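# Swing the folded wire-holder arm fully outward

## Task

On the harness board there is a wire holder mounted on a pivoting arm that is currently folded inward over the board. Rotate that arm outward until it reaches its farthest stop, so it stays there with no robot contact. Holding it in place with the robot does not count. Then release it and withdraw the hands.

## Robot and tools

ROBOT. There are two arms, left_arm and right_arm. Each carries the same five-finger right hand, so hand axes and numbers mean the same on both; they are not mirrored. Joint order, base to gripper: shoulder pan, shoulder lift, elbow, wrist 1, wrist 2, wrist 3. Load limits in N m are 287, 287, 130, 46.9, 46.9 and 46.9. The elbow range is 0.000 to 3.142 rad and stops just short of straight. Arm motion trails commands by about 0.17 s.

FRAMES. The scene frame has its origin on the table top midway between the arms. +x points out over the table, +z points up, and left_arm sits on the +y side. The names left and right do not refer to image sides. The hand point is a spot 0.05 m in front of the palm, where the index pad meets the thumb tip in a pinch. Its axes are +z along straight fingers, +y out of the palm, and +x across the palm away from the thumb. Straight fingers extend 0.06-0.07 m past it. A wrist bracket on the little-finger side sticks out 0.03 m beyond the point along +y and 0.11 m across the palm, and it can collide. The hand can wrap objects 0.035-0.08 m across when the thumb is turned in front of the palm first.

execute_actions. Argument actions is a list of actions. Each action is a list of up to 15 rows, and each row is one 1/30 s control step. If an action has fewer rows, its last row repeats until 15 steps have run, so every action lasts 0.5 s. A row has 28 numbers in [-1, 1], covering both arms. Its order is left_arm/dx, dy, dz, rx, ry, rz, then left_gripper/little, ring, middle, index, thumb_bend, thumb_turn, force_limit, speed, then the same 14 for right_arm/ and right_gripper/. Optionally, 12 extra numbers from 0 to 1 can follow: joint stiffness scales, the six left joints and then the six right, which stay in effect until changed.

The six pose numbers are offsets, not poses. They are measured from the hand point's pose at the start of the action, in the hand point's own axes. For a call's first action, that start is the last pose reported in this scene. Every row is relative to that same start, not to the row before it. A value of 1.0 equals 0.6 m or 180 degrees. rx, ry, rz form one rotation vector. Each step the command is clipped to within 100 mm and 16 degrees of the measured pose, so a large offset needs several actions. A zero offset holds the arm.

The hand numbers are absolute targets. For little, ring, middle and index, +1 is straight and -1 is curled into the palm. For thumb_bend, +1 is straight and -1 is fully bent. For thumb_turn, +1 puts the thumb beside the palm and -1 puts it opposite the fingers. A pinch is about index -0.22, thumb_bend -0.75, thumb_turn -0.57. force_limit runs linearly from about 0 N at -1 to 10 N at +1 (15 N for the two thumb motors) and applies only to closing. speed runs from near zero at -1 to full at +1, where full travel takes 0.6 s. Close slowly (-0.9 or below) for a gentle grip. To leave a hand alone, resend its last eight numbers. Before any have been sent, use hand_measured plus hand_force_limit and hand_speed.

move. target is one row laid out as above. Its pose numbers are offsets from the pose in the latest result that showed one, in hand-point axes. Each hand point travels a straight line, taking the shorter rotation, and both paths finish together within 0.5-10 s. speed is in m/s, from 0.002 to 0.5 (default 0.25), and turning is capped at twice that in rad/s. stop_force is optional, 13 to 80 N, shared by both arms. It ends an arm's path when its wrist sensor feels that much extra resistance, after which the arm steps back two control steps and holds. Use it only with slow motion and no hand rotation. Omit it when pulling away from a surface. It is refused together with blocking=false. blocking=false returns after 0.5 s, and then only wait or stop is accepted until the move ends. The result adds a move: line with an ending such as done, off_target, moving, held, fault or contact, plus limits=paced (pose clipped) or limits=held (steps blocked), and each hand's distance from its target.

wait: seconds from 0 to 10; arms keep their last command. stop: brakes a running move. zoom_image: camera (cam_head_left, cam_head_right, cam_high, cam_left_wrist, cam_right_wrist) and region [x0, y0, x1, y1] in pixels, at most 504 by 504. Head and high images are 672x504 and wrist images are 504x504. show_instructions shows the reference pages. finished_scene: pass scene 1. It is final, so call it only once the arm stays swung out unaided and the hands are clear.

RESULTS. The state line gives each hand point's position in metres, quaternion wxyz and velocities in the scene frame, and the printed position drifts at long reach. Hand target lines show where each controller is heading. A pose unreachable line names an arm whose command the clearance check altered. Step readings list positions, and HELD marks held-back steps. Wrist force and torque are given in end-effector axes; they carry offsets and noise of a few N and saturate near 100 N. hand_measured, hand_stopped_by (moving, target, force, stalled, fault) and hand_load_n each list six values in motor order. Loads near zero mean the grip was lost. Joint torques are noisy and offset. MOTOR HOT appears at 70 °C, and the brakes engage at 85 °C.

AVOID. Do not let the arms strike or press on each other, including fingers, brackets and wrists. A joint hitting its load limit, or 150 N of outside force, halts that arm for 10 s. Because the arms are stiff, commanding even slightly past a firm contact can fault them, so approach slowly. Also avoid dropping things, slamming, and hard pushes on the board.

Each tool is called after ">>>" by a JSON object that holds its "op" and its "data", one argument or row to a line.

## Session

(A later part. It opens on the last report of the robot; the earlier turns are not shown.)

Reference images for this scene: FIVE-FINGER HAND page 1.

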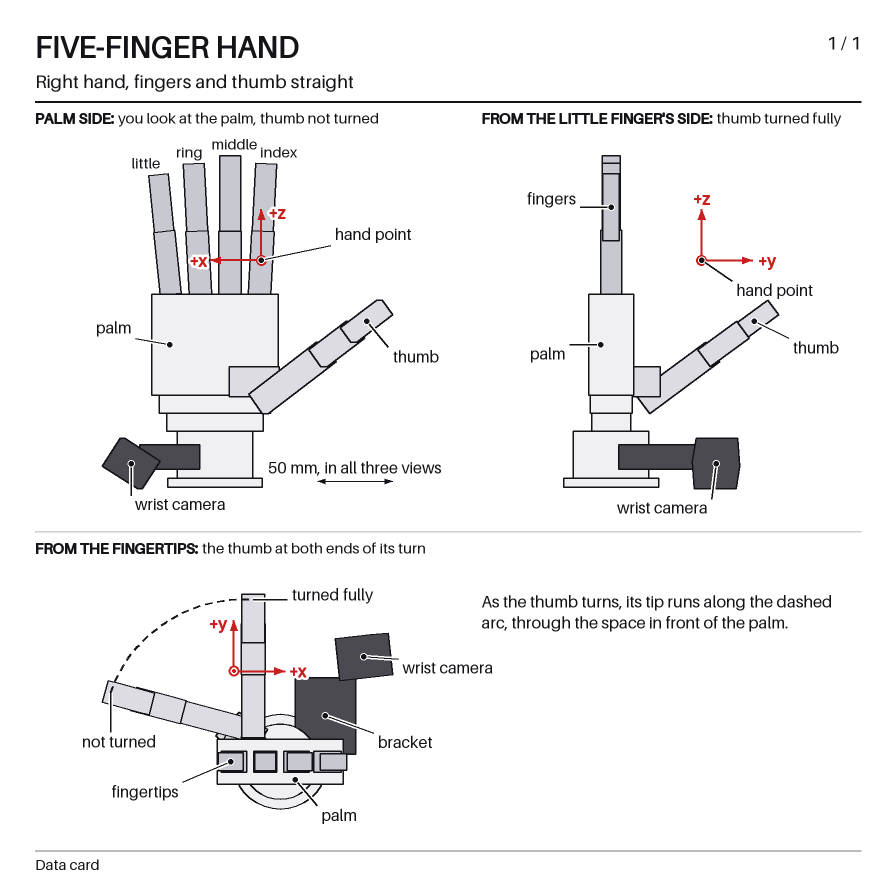

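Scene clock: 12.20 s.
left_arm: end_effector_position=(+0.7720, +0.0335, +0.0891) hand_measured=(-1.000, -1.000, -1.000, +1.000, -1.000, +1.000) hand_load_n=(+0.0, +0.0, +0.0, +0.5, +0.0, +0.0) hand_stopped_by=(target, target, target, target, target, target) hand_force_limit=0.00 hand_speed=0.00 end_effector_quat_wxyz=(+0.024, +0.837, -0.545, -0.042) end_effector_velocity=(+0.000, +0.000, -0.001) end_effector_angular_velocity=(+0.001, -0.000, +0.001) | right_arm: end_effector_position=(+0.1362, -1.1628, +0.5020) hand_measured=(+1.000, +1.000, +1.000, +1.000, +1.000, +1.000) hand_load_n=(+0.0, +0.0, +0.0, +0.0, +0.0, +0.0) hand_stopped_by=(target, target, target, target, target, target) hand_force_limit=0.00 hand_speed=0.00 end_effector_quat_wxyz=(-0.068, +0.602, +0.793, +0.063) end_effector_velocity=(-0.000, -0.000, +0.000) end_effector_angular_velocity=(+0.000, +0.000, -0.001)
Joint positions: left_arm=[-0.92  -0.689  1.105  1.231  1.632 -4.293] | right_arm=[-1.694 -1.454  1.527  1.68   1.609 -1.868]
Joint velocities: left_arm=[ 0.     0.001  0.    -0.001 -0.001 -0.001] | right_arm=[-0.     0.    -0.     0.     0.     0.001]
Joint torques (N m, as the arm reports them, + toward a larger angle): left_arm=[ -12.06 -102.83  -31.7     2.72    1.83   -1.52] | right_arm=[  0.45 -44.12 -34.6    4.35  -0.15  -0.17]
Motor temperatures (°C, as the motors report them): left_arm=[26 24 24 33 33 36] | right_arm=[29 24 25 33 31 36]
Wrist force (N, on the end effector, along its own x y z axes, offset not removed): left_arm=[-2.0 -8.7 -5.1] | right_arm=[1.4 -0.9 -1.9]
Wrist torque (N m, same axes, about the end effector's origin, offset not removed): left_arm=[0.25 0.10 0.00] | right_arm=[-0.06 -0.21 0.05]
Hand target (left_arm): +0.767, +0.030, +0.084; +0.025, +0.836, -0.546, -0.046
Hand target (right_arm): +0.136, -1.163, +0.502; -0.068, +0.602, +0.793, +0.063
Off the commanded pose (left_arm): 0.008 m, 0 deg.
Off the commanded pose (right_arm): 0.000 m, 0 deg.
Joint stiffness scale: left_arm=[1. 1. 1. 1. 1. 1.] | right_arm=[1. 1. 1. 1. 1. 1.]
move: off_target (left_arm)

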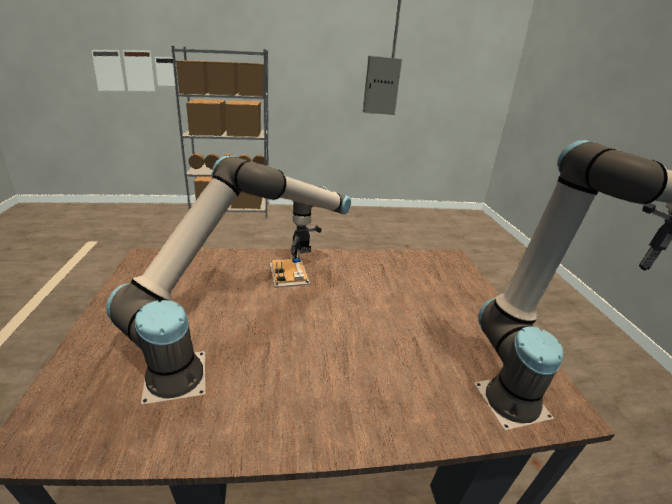

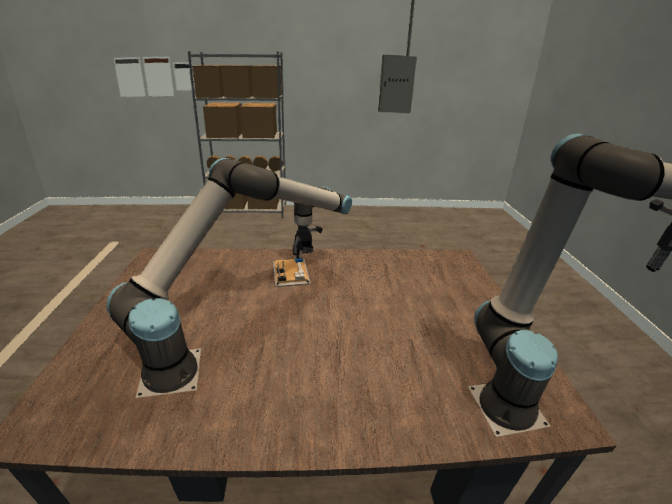

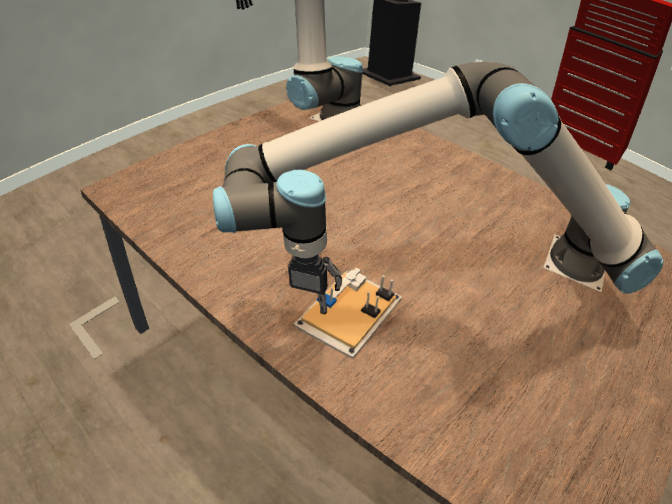

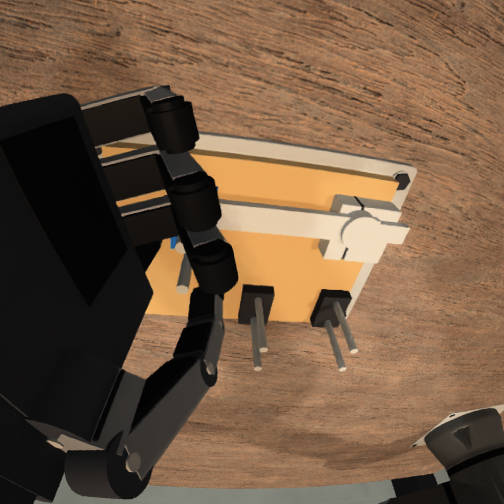

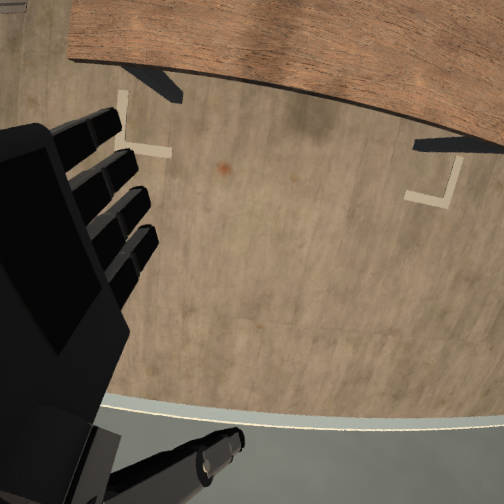

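>>> {"op": "move", "data": {
  "target": [0,-0.005,-0.12,0,0,0,-1,-1,-1,1,-1,1,0,0,0,0,0,0,0,0,1,1,1,1,1,1,0,0],
  "speed": 0.1
}}

>>> {"op": "move", "data": {
  "target": [-0.095,0.04,0,0,0,0,-1,-1,-1,1,-1,1,0,0,0,0,0,0,0,0,1,1,1,1,1,1,0,0],
  "speed": 0.1
}}

>>> {"op": "move", "data": {
  "target": [0.01,0,0.115,0,0,0,-1,-1,-1,1,-1,1,0,0,0,0,0,0,0,0,1,1,1,1,1,1,0,0],
  "speed": 0.05,
  "stop_force": 15
}}

>>> {"op": "move", "data": {
  "target": [0.17,0.13,0.005,0,0,0,-1,-1,-1,1,-1,1,0,0,0,0,0,0,0,0,1,1,1,1,1,1,0,0],
  "speed": 0.04,
  "stop_force": 25
}}

>>> {"op": "zoom_image", "data": {
  "camera": "cam_high",
  "region": [250,200,470,380]
}}

Scene clock: 17.60 s.
left_arm: end_effector_position=(+0.7801, +0.0340, +0.1589) hand_measured=(-1.000, -1.000, -1.000, +1.000, -1.000, +1.000) hand_load_n=(+0.0, +0.0, +0.0, +0.0, +0.0, +0.0) hand_stopped_by=(target, target, target, target, target, target) hand_force_limit=0.00 hand_speed=0.00 end_effector_quat_wxyz=(+0.024, +0.837, -0.545, -0.043) end_effector_velocity=(-0.002, +0.001, +0.002) end_effector_angular_velocity=(+0.006, +0.006, -0.002) | right_arm: end_effector_position=(+0.1362, -1.1628, +0.5020) hand_measured=(+1.000, +1.000, +1.000, +1.000, +1.000, +1.000) hand_load_n=(+0.0, +0.0, +0.0, +0.0, +0.0, +0.0) hand_stopped_by=(target, target, target, target, target, target) hand_force_limit=0.00 hand_speed=0.00 end_effector_quat_wxyz=(-0.068, +0.602, +0.793, +0.063) end_effector_velocity=(-0.000, +0.000, -0.000) end_effector_angular_velocity=(+0.001, +0.000, -0.001)
Joint positions: left_arm=[-0.914 -0.722  1.037  1.334  1.631 -4.286] | right_arm=[-1.694 -1.454  1.527  1.68   1.609 -1.868]
Joint velocities: left_arm=[-0.001  0.    -0.     0.009 -0.     0.001] | right_arm=[-0.001  0.     0.001  0.    -0.     0.001]
Joint torques (N m, as the arm reports them, + toward a larger angle): left_arm=[   0.13 -103.93  -40.2     4.03    0.52    0.19] | right_arm=[  0.49 -43.91 -34.03   4.19   0.26  -0.5 ]
Motor temperatures (°C, as the motors report them): left_arm=[26 24 24 33 33 36] | right_arm=[29 24 25 33 31 36]
Wrist force (N, on the end effector, along its own x y z axes, offset not removed): left_arm=[1.3 -1.2 3.3] | right_arm=[2.0 1.0 -2.3]
Wrist torque (N m, same axes, about the end effector's origin, offset not removed): left_arm=[-0.31 -0.12 0.35] | right_arm=[0.30 -0.18 0.14]
Hand target (left_arm): +0.782, +0.034, +0.160; +0.024, +0.837, -0.545, -0.042
Hand target (right_arm): +0.136, -1.163, +0.502; -0.068, +0.602, +0.793, +0.063
Off the commanded pose (left_arm): 0.002 m, 0 deg.
Off the commanded pose (right_arm): 0.000 m, 0 deg.
Joint stiffness scale: left_arm=[1. 1. 1. 1. 1. 1.] | right_arm=[1. 1. 1. 1. 1. 1.]
move: done

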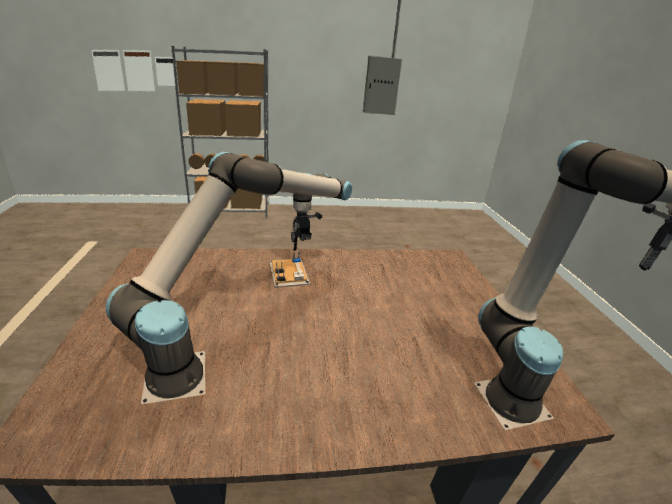

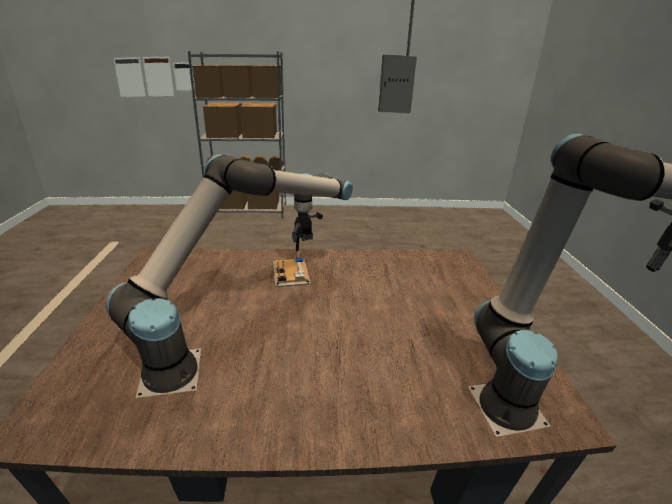

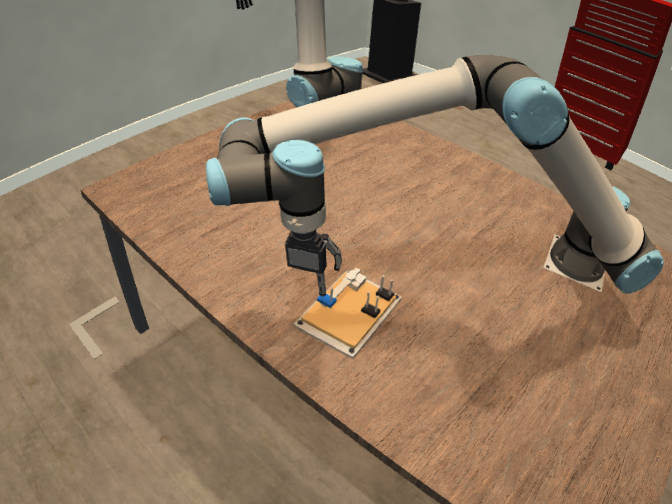

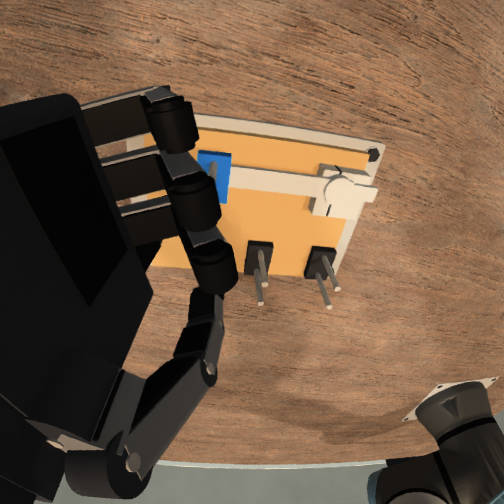

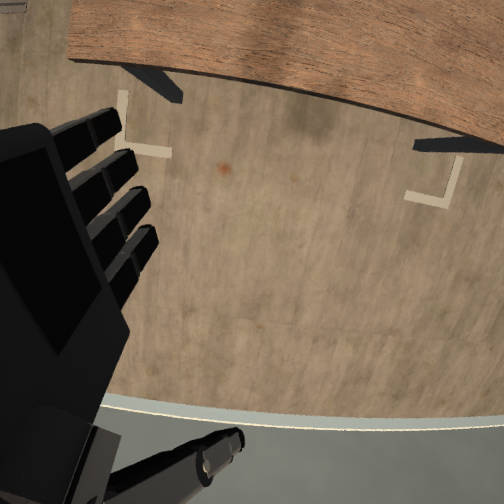

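Scene clock: 18.83 s.
left_arm: end_effector_position=(+0.7356, +0.0743, +0.1638) hand_measured=(-1.000, -1.000, -1.000, +1.000, -1.000, +1.000) hand_load_n=(+0.0, +0.0, +0.0, +0.0, +0.0, +0.0) hand_stopped_by=(target, target, target, target, target, target) hand_force_limit=0.00 hand_speed=0.00 end_effector_quat_wxyz=(+0.024, +0.837, -0.545, -0.043) end_effector_velocity=(-0.000, +0.000, -0.001) end_effector_angular_velocity=(-0.001, -0.001, +0.000) | right_arm: end_effector_position=(+0.1362, -1.1628, +0.5020) hand_measured=(+1.000, +1.000, +1.000, +1.000, +1.000, +1.000) hand_load_n=(+0.0, +0.0, +0.0, +0.0, +0.0, +0.0) hand_stopped_by=(target, target, target, target, target, target) hand_force_limit=0.00 hand_speed=0.00 end_effector_quat_wxyz=(-0.068, +0.602, +0.793, +0.063) end_effector_velocity=(+0.000, -0.000, +0.000) end_effector_angular_velocity=(-0.000, +0.000, -0.000)
Joint positions: left_arm=[-0.913 -0.828  1.219  1.257  1.631 -4.285] | right_arm=[-1.694 -1.454  1.527  1.68   1.609 -1.868]
Joint velocities: left_arm=[ 0.    -0.001  0.002 -0.003  0.    -0.   ] | right_arm=[ 0.    -0.    -0.001  0.001  0.     0.001]
Joint torques (N m, as the arm reports them, + toward a larger angle): left_arm=[  0.37 -98.51 -33.97   2.63  -0.15  -0.21] | right_arm=[ -1.98 -44.06 -34.11   4.4    0.15  -0.27]
Motor temperatures (°C, as the motors report them): left_arm=[26 24 24 33 33 36] | right_arm=[29 24 25 33 31 36]
Wrist force (N, on the end effector, along its own x y z axes, offset not removed): left_arm=[3.1 -1.4 2.1] | right_arm=[2.6 -1.7 -1.7]
Wrist torque (N m, same axes, about the end effector's origin, offset not removed): left_arm=[-0.35 -0.45 0.28] | right_arm=[-0.15 -0.37 0.14]
Hand target (left_arm): +0.735, +0.076, +0.164; +0.024, +0.837, -0.545, -0.043
Hand target (right_arm): +0.136, -1.163, +0.502; -0.068, +0.602, +0.793, +0.063
Off the commanded pose (left_arm): 0.002 m, 0 deg.
Off the commanded pose (right_arm): 0.000 m, 0 deg.
Joint stiffness scale: left_arm=[1. 1. 1. 1. 1. 1.] | right_arm=[1. 1. 1. 1. 1. 1.]
move: done

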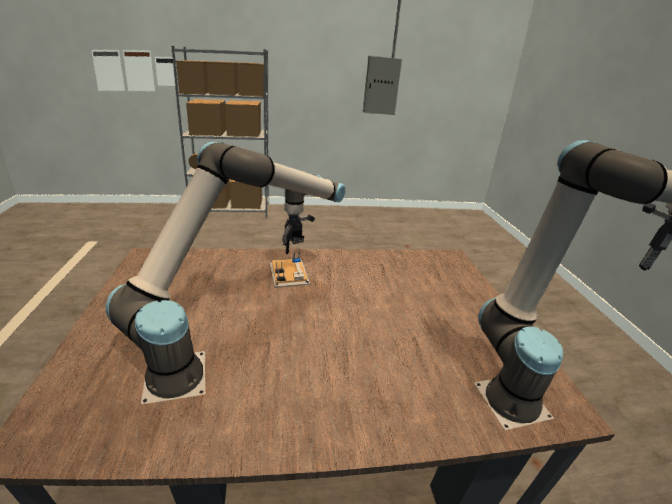

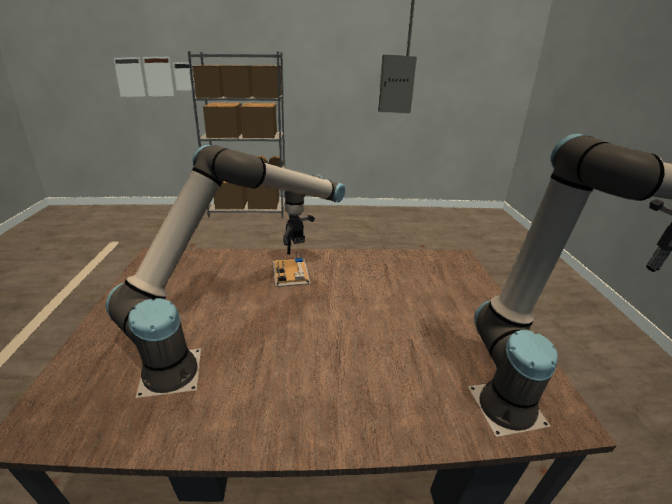

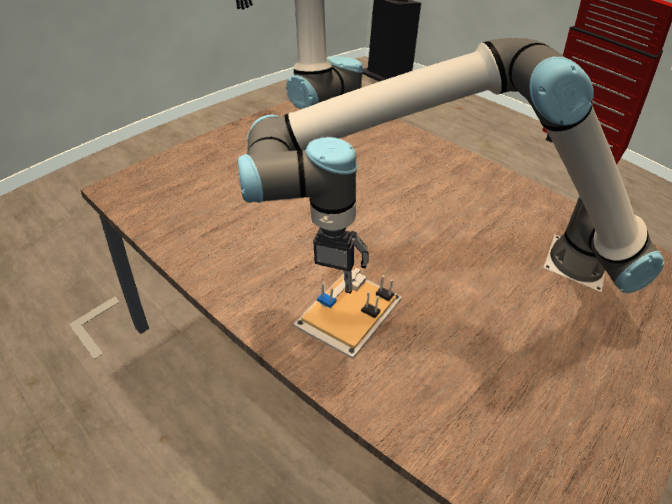

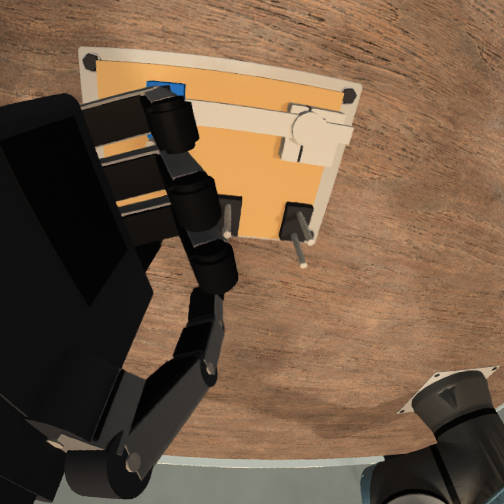

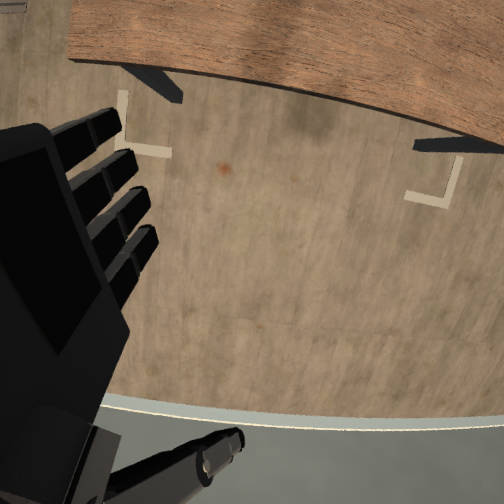

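Scene clock: 20.67 s.
left_arm: end_effector_position=(+0.7332, +0.0701, +0.0973) hand_measured=(-1.000, -1.000, -1.000, +1.000, -1.000, +1.000) hand_load_n=(-0.5, +0.0, +0.0, +0.0, +0.0, +0.0) hand_stopped_by=(target, target, target, target, target, target) hand_force_limit=0.00 hand_speed=0.00 end_effector_quat_wxyz=(+0.024, +0.837, -0.545, -0.042) end_effector_velocity=(-0.000, -0.001, -0.000) end_effector_angular_velocity=(-0.001, -0.001, -0.002) | right_arm: end_effector_position=(+0.1362, -1.1628, +0.5020) hand_measured=(+1.000, +1.000, +1.000, +1.000, +1.000, +1.000) hand_load_n=(+0.0, +0.0, +0.0, +0.0, +0.0, +0.0) hand_stopped_by=(target, target, target, target, target, target) hand_force_limit=0.00 hand_speed=0.00 end_effector_quat_wxyz=(-0.068, +0.602, +0.793, +0.063) end_effector_velocity=(+0.000, -0.000, -0.000) end_effector_angular_velocity=(-0.001, +0.000, +0.001)
Joint positions: left_arm=[-0.919 -0.78   1.26   1.166  1.631 -4.292] | right_arm=[-1.694 -1.454  1.527  1.68   1.609 -1.868]
Joint velocities: left_arm=[-0.001  0.    -0.001 -0.001  0.     0.001] | right_arm=[ 0.    -0.     0.    -0.001  0.    -0.   ]
Joint torques (N m, as the arm reports them, + toward a larger angle): left_arm=[ -8.26 -96.79 -31.     3.55   0.12  -0.82] | right_arm=[ -0.54 -43.42 -34.51   4.46   0.25   0.06]
Motor temperatures (°C, as the motors report them): left_arm=[26 24 24 33 33 36] | right_arm=[29 24 25 33 31 36]
Wrist force (N, on the end effector, along its own x y z axes, offset not removed): left_arm=[0.9 0.7 -5.5] | right_arm=[3.2 0.3 -1.4]
Wrist torque (N m, same axes, about the end effector's origin, offset not removed): left_arm=[0.32 0.00 0.24] | right_arm=[0.13 -0.34 0.29]
Hand target (left_arm): +0.731, +0.069, +0.095; +0.024, +0.837, -0.545, -0.043
Hand target (right_arm): +0.136, -1.163, +0.502; -0.068, +0.602, +0.793, +0.063
Off the commanded pose (left_arm): 0.003 m, 0 deg.
Off the commanded pose (right_arm): 0.000 m, 0 deg.
Joint stiffness scale: left_arm=[1. 1. 1. 1. 1. 1.] | right_arm=[1. 1. 1. 1. 1. 1.]
move: done

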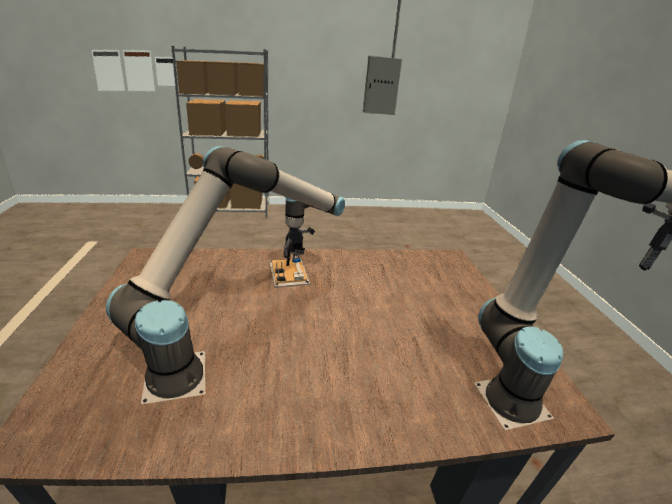

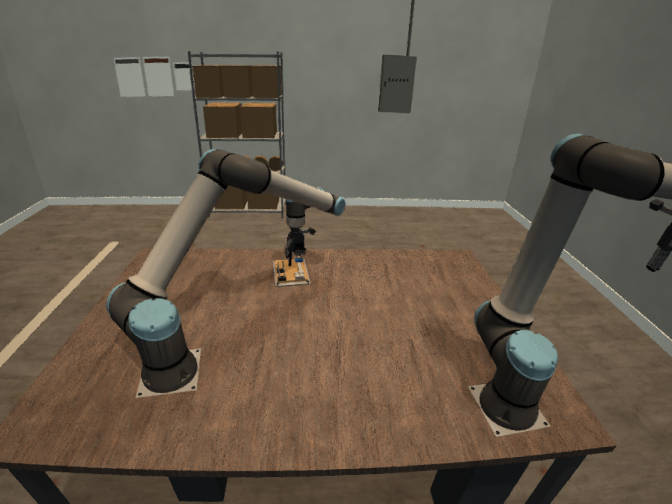

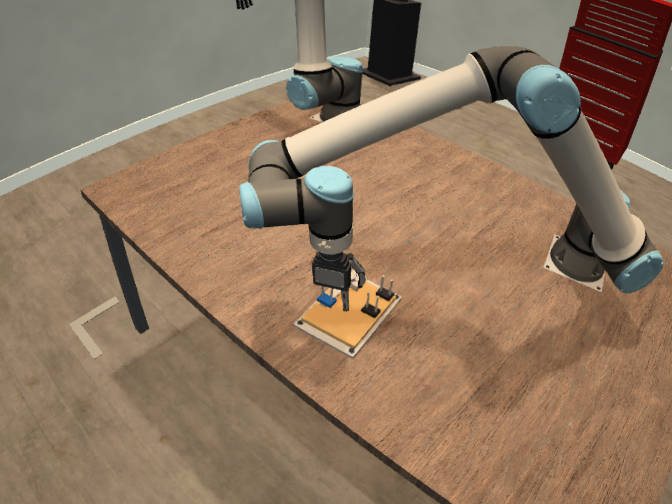

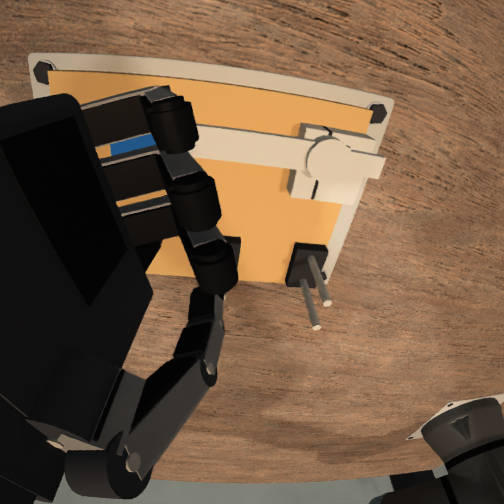

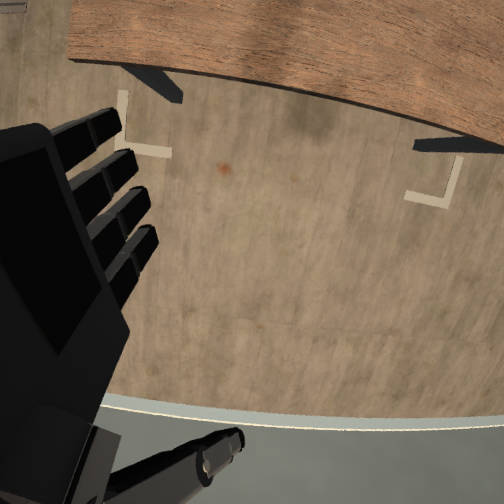

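Scene clock: 24.27 s.
left_arm: end_effector_position=(+0.7046, -0.0489, +0.0994) hand_measured=(-1.000, -1.000, -1.000, +1.000, -1.000, +1.000) hand_load_n=(+0.0, +0.0, -2.0, +0.5, +0.0, +0.0) hand_stopped_by=(target, target, target, target, target, target) hand_force_limit=0.00 hand_speed=0.00 end_effector_quat_wxyz=(+0.021, +0.838, -0.544, -0.042) end_effector_velocity=(+0.001, -0.001, +0.000) end_effector_angular_velocity=(+0.001, -0.000, +0.004) | right_arm: end_effector_position=(+0.1362, -1.1628, +0.5020) hand_measured=(+1.000, +1.000, +1.000, +1.000, +1.000, +1.000) hand_load_n=(+0.0, +0.0, +0.0, +0.0, +0.0, +0.0) hand_stopped_by=(target, target, target, target, target, target) hand_force_limit=0.00 hand_speed=0.00 end_effector_quat_wxyz=(-0.068, +0.602, +0.793, +0.063) end_effector_velocity=(+0.000, -0.000, +0.001) end_effector_angular_velocity=(-0.000, -0.000, +0.001)
Joint positions: left_arm=[-1.043 -0.713  1.128  1.225  1.635 -4.418] | right_arm=[-1.694 -1.454  1.527  1.68   1.609 -1.868]
Joint velocities: left_arm=[-0.     0.002 -0.005  0.003 -0.    -0.004] | right_arm=[ 0.     0.    -0.002  0.002  0.    -0.001]
Joint torques (N m, as the arm reports them, + toward a larger angle): left_arm=[  -7.07 -102.88  -38.78    1.58    1.79   -1.69] | right_arm=[ -0.39 -45.45 -34.51   4.35   0.26  -0.3 ]
Motor temperatures (°C, as the motors report them): left_arm=[26 24 24 33 33 36] | right_arm=[29 24 25 33 31 36]
Wrist force (N, on the end effector, along its own x y z axes, offset not removed): left_arm=[-9.4 -2.0 -4.7] | right_arm=[3.3 -1.1 -2.5]
Wrist torque (N m, same axes, about the end effector's origin, offset not removed): left_arm=[0.61 0.51 -0.08] | right_arm=[-0.08 -0.47 0.16]
Hand target (left_arm): +0.703, -0.055, +0.097; +0.023, +0.837, -0.545, -0.042
Hand target (right_arm): +0.136, -1.163, +0.502; -0.068, +0.602, +0.793, +0.063
Off the commanded pose (left_arm): 0.007 m, 0 deg.
Off the commanded pose (right_arm): 0.000 m, 0 deg.
Joint stiffness scale: left_arm=[1. 1. 1. 1. 1. 1.] | right_arm=[1. 1. 1. 1. 1. 1.]
move: off_target (left_arm)

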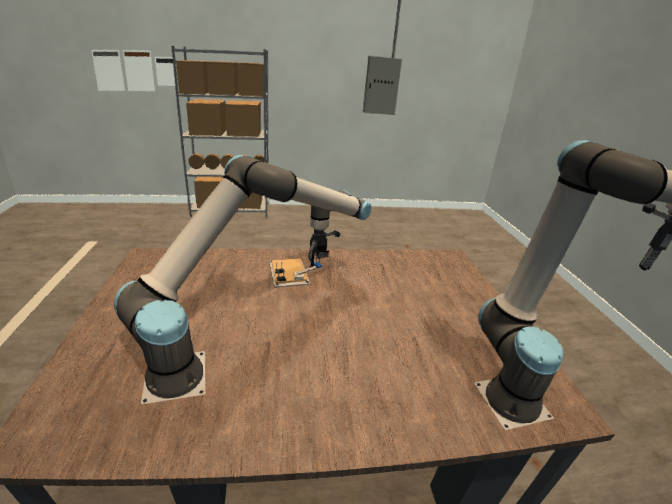

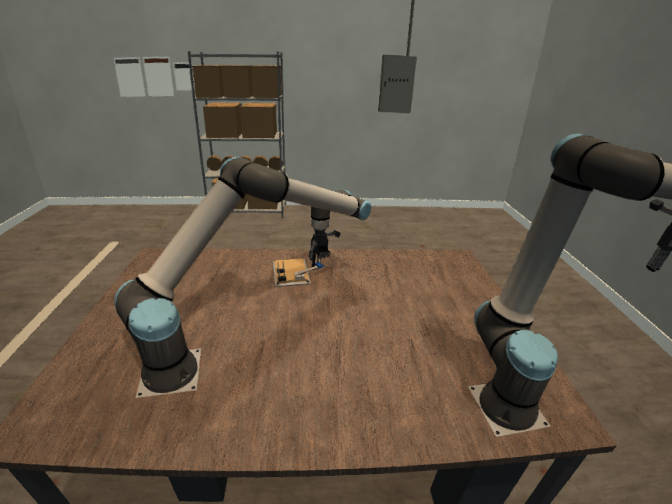

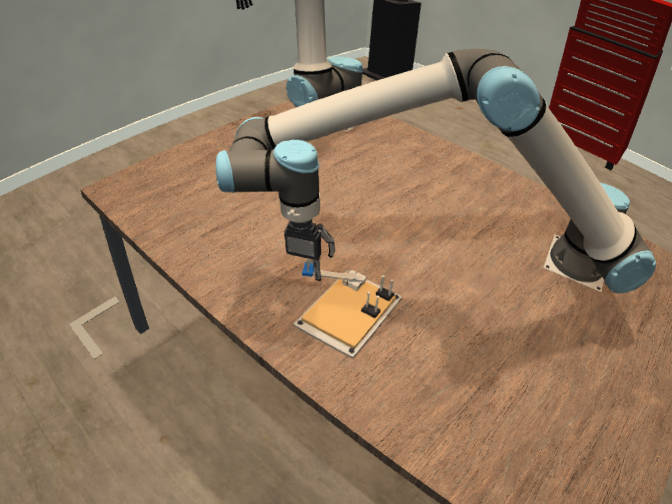

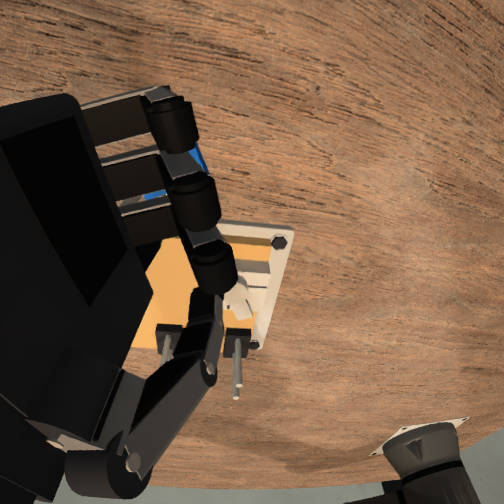

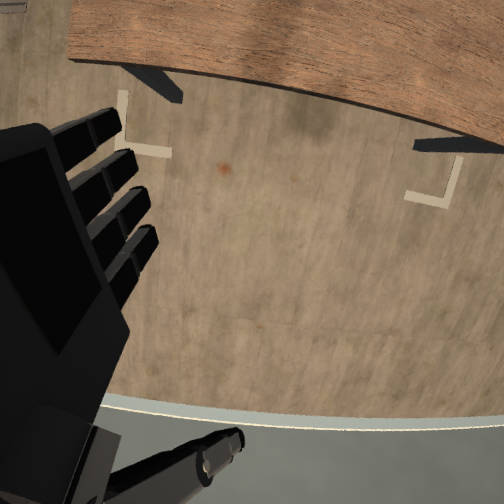

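Region (250, 200, 470, 380) of cam_high's 672x504 image, scaled by 2.291, with more detail than that image has; it fills the top 412 rows of this view, and the rest is white.

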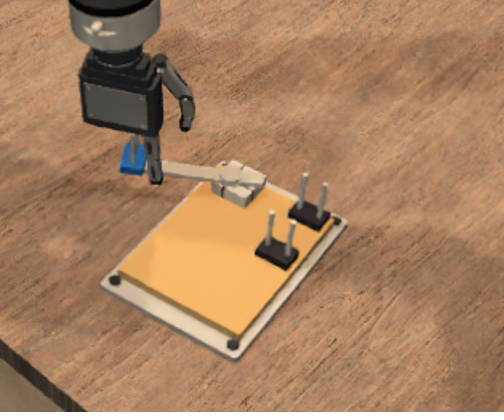

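>>> {"op": "move", "data": {
  "target": [-0.06,0.13,0,0,0,0,-1,-1,-1,1,-1,1,0,0,0,0,0,0,0,0,1,1,1,1,1,1,0,0],
  "speed": 0.03,
  "stop_force": 22
}}

>>> {"op": "zoom_image", "data": {
  "camera": "cam_high",
  "region": [250,200,470,380]
}}

Scene clock: 28.70 s.
left_arm: end_effector_position=(+0.6690, -0.0473, +0.1043) hand_measured=(-1.000, -1.000, -1.000, +1.000, -1.000, +1.000) hand_load_n=(+0.0, +0.0, +0.0, +1.5, +0.0, +0.0) hand_stopped_by=(target, target, target, target, target, target) hand_force_limit=0.00 hand_speed=0.00 end_effector_quat_wxyz=(+0.020, +0.840, -0.541, -0.030) end_effector_velocity=(+0.006, -0.001, -0.001) end_effector_angular_velocity=(-0.001, -0.000, +0.001) | right_arm: end_effector_position=(+0.1362, -1.1628, +0.5020) hand_measured=(+1.000, +1.000, +1.000, +1.000, +1.000, +1.000) hand_load_n=(+0.0, +0.0, +0.0, +0.0, +0.0, +0.0) hand_stopped_by=(target, target, target, target, target, target) hand_force_limit=0.00 hand_speed=0.00 end_effector_quat_wxyz=(-0.068, +0.602, +0.793, +0.063) end_effector_velocity=(-0.000, -0.000, -0.000) end_effector_angular_velocity=(-0.001, +0.000, -0.001)
Joint positions: left_arm=[-1.077 -0.778  1.231  1.162  1.627 -4.46 ] | right_arm=[-1.694 -1.454  1.527  1.68   1.609 -1.868]
Joint velocities: left_arm=[ 0.005  0.009 -0.014  0.005  0.     0.004] | right_arm=[-0.     0.    -0.    -0.001 -0.     0.001]
Joint torques (N m, as the arm reports them, + toward a larger angle): left_arm=[ -6.98 -99.   -35.76   8.18   2.    -0.01] | right_arm=[  0.48 -43.67 -35.63   4.8    0.33  -0.29]
Motor temperatures (°C, as the motors report them): left_arm=[26 24 24 33 33 36] | right_arm=[29 24 25 33 31 36]
Wrist force (N, on the end effector, along its own x y z axes, offset not removed): left_arm=[8.5 -11.7 0.7] | right_arm=[3.9 -1.3 -1.2]
Wrist torque (N m, same axes, about the end effector's origin, offset not removed): left_arm=[0.74 0.12 0.80] | right_arm=[-0.13 -0.59 0.17]
Hand target (left_arm): +0.669, -0.048, +0.104; +0.021, +0.840, -0.542, -0.033
Hand target (right_arm): +0.136, -1.163, +0.502; -0.068, +0.602, +0.793, +0.063
Off the commanded pose (left_arm): 0.050 m, 1 deg.
Off the commanded pose (right_arm): 0.000 m, 0 deg.
Joint stiffness scale: left_arm=[1. 1. 1. 1. 1. 1.] | right_arm=[1. 1. 1. 1. 1. 1.]
move: contact (left_arm)

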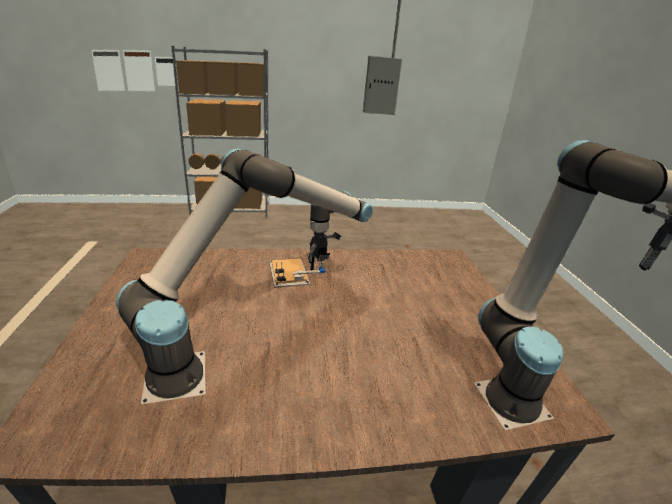

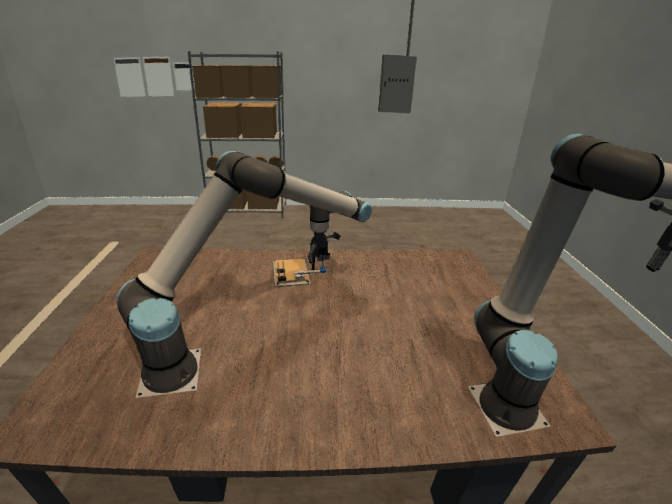

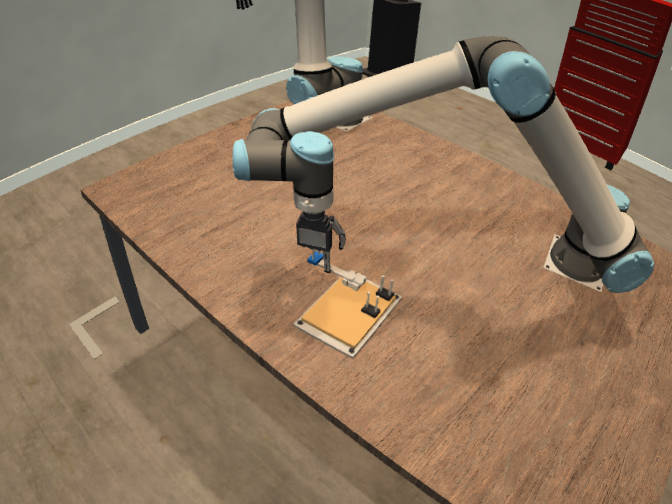

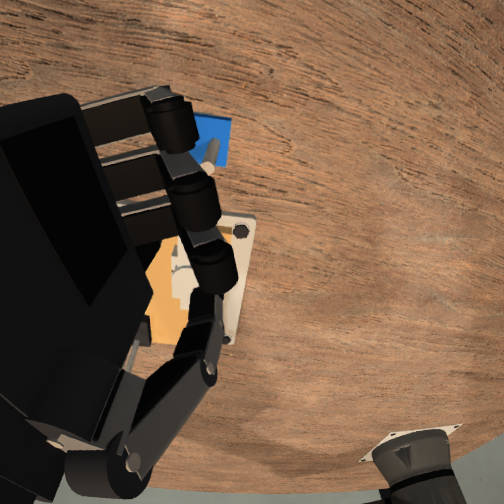

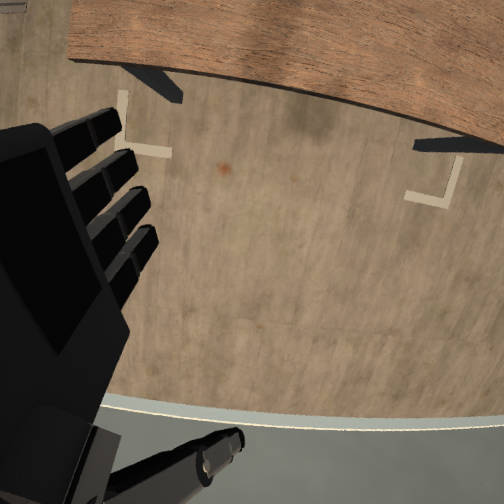

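Region (250, 200, 470, 380) of cam_high's 672x504 image, scaled by 2.291, with more detail than that image has; it fills the top 412 rows of this view, and the rest is white.

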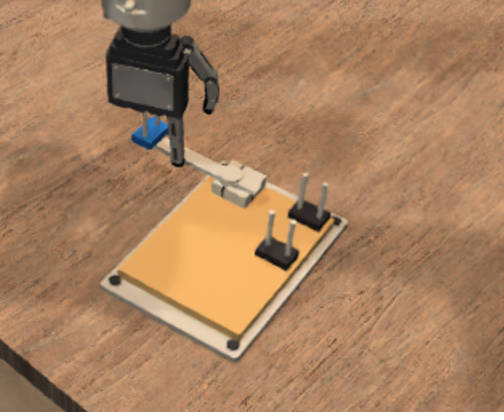

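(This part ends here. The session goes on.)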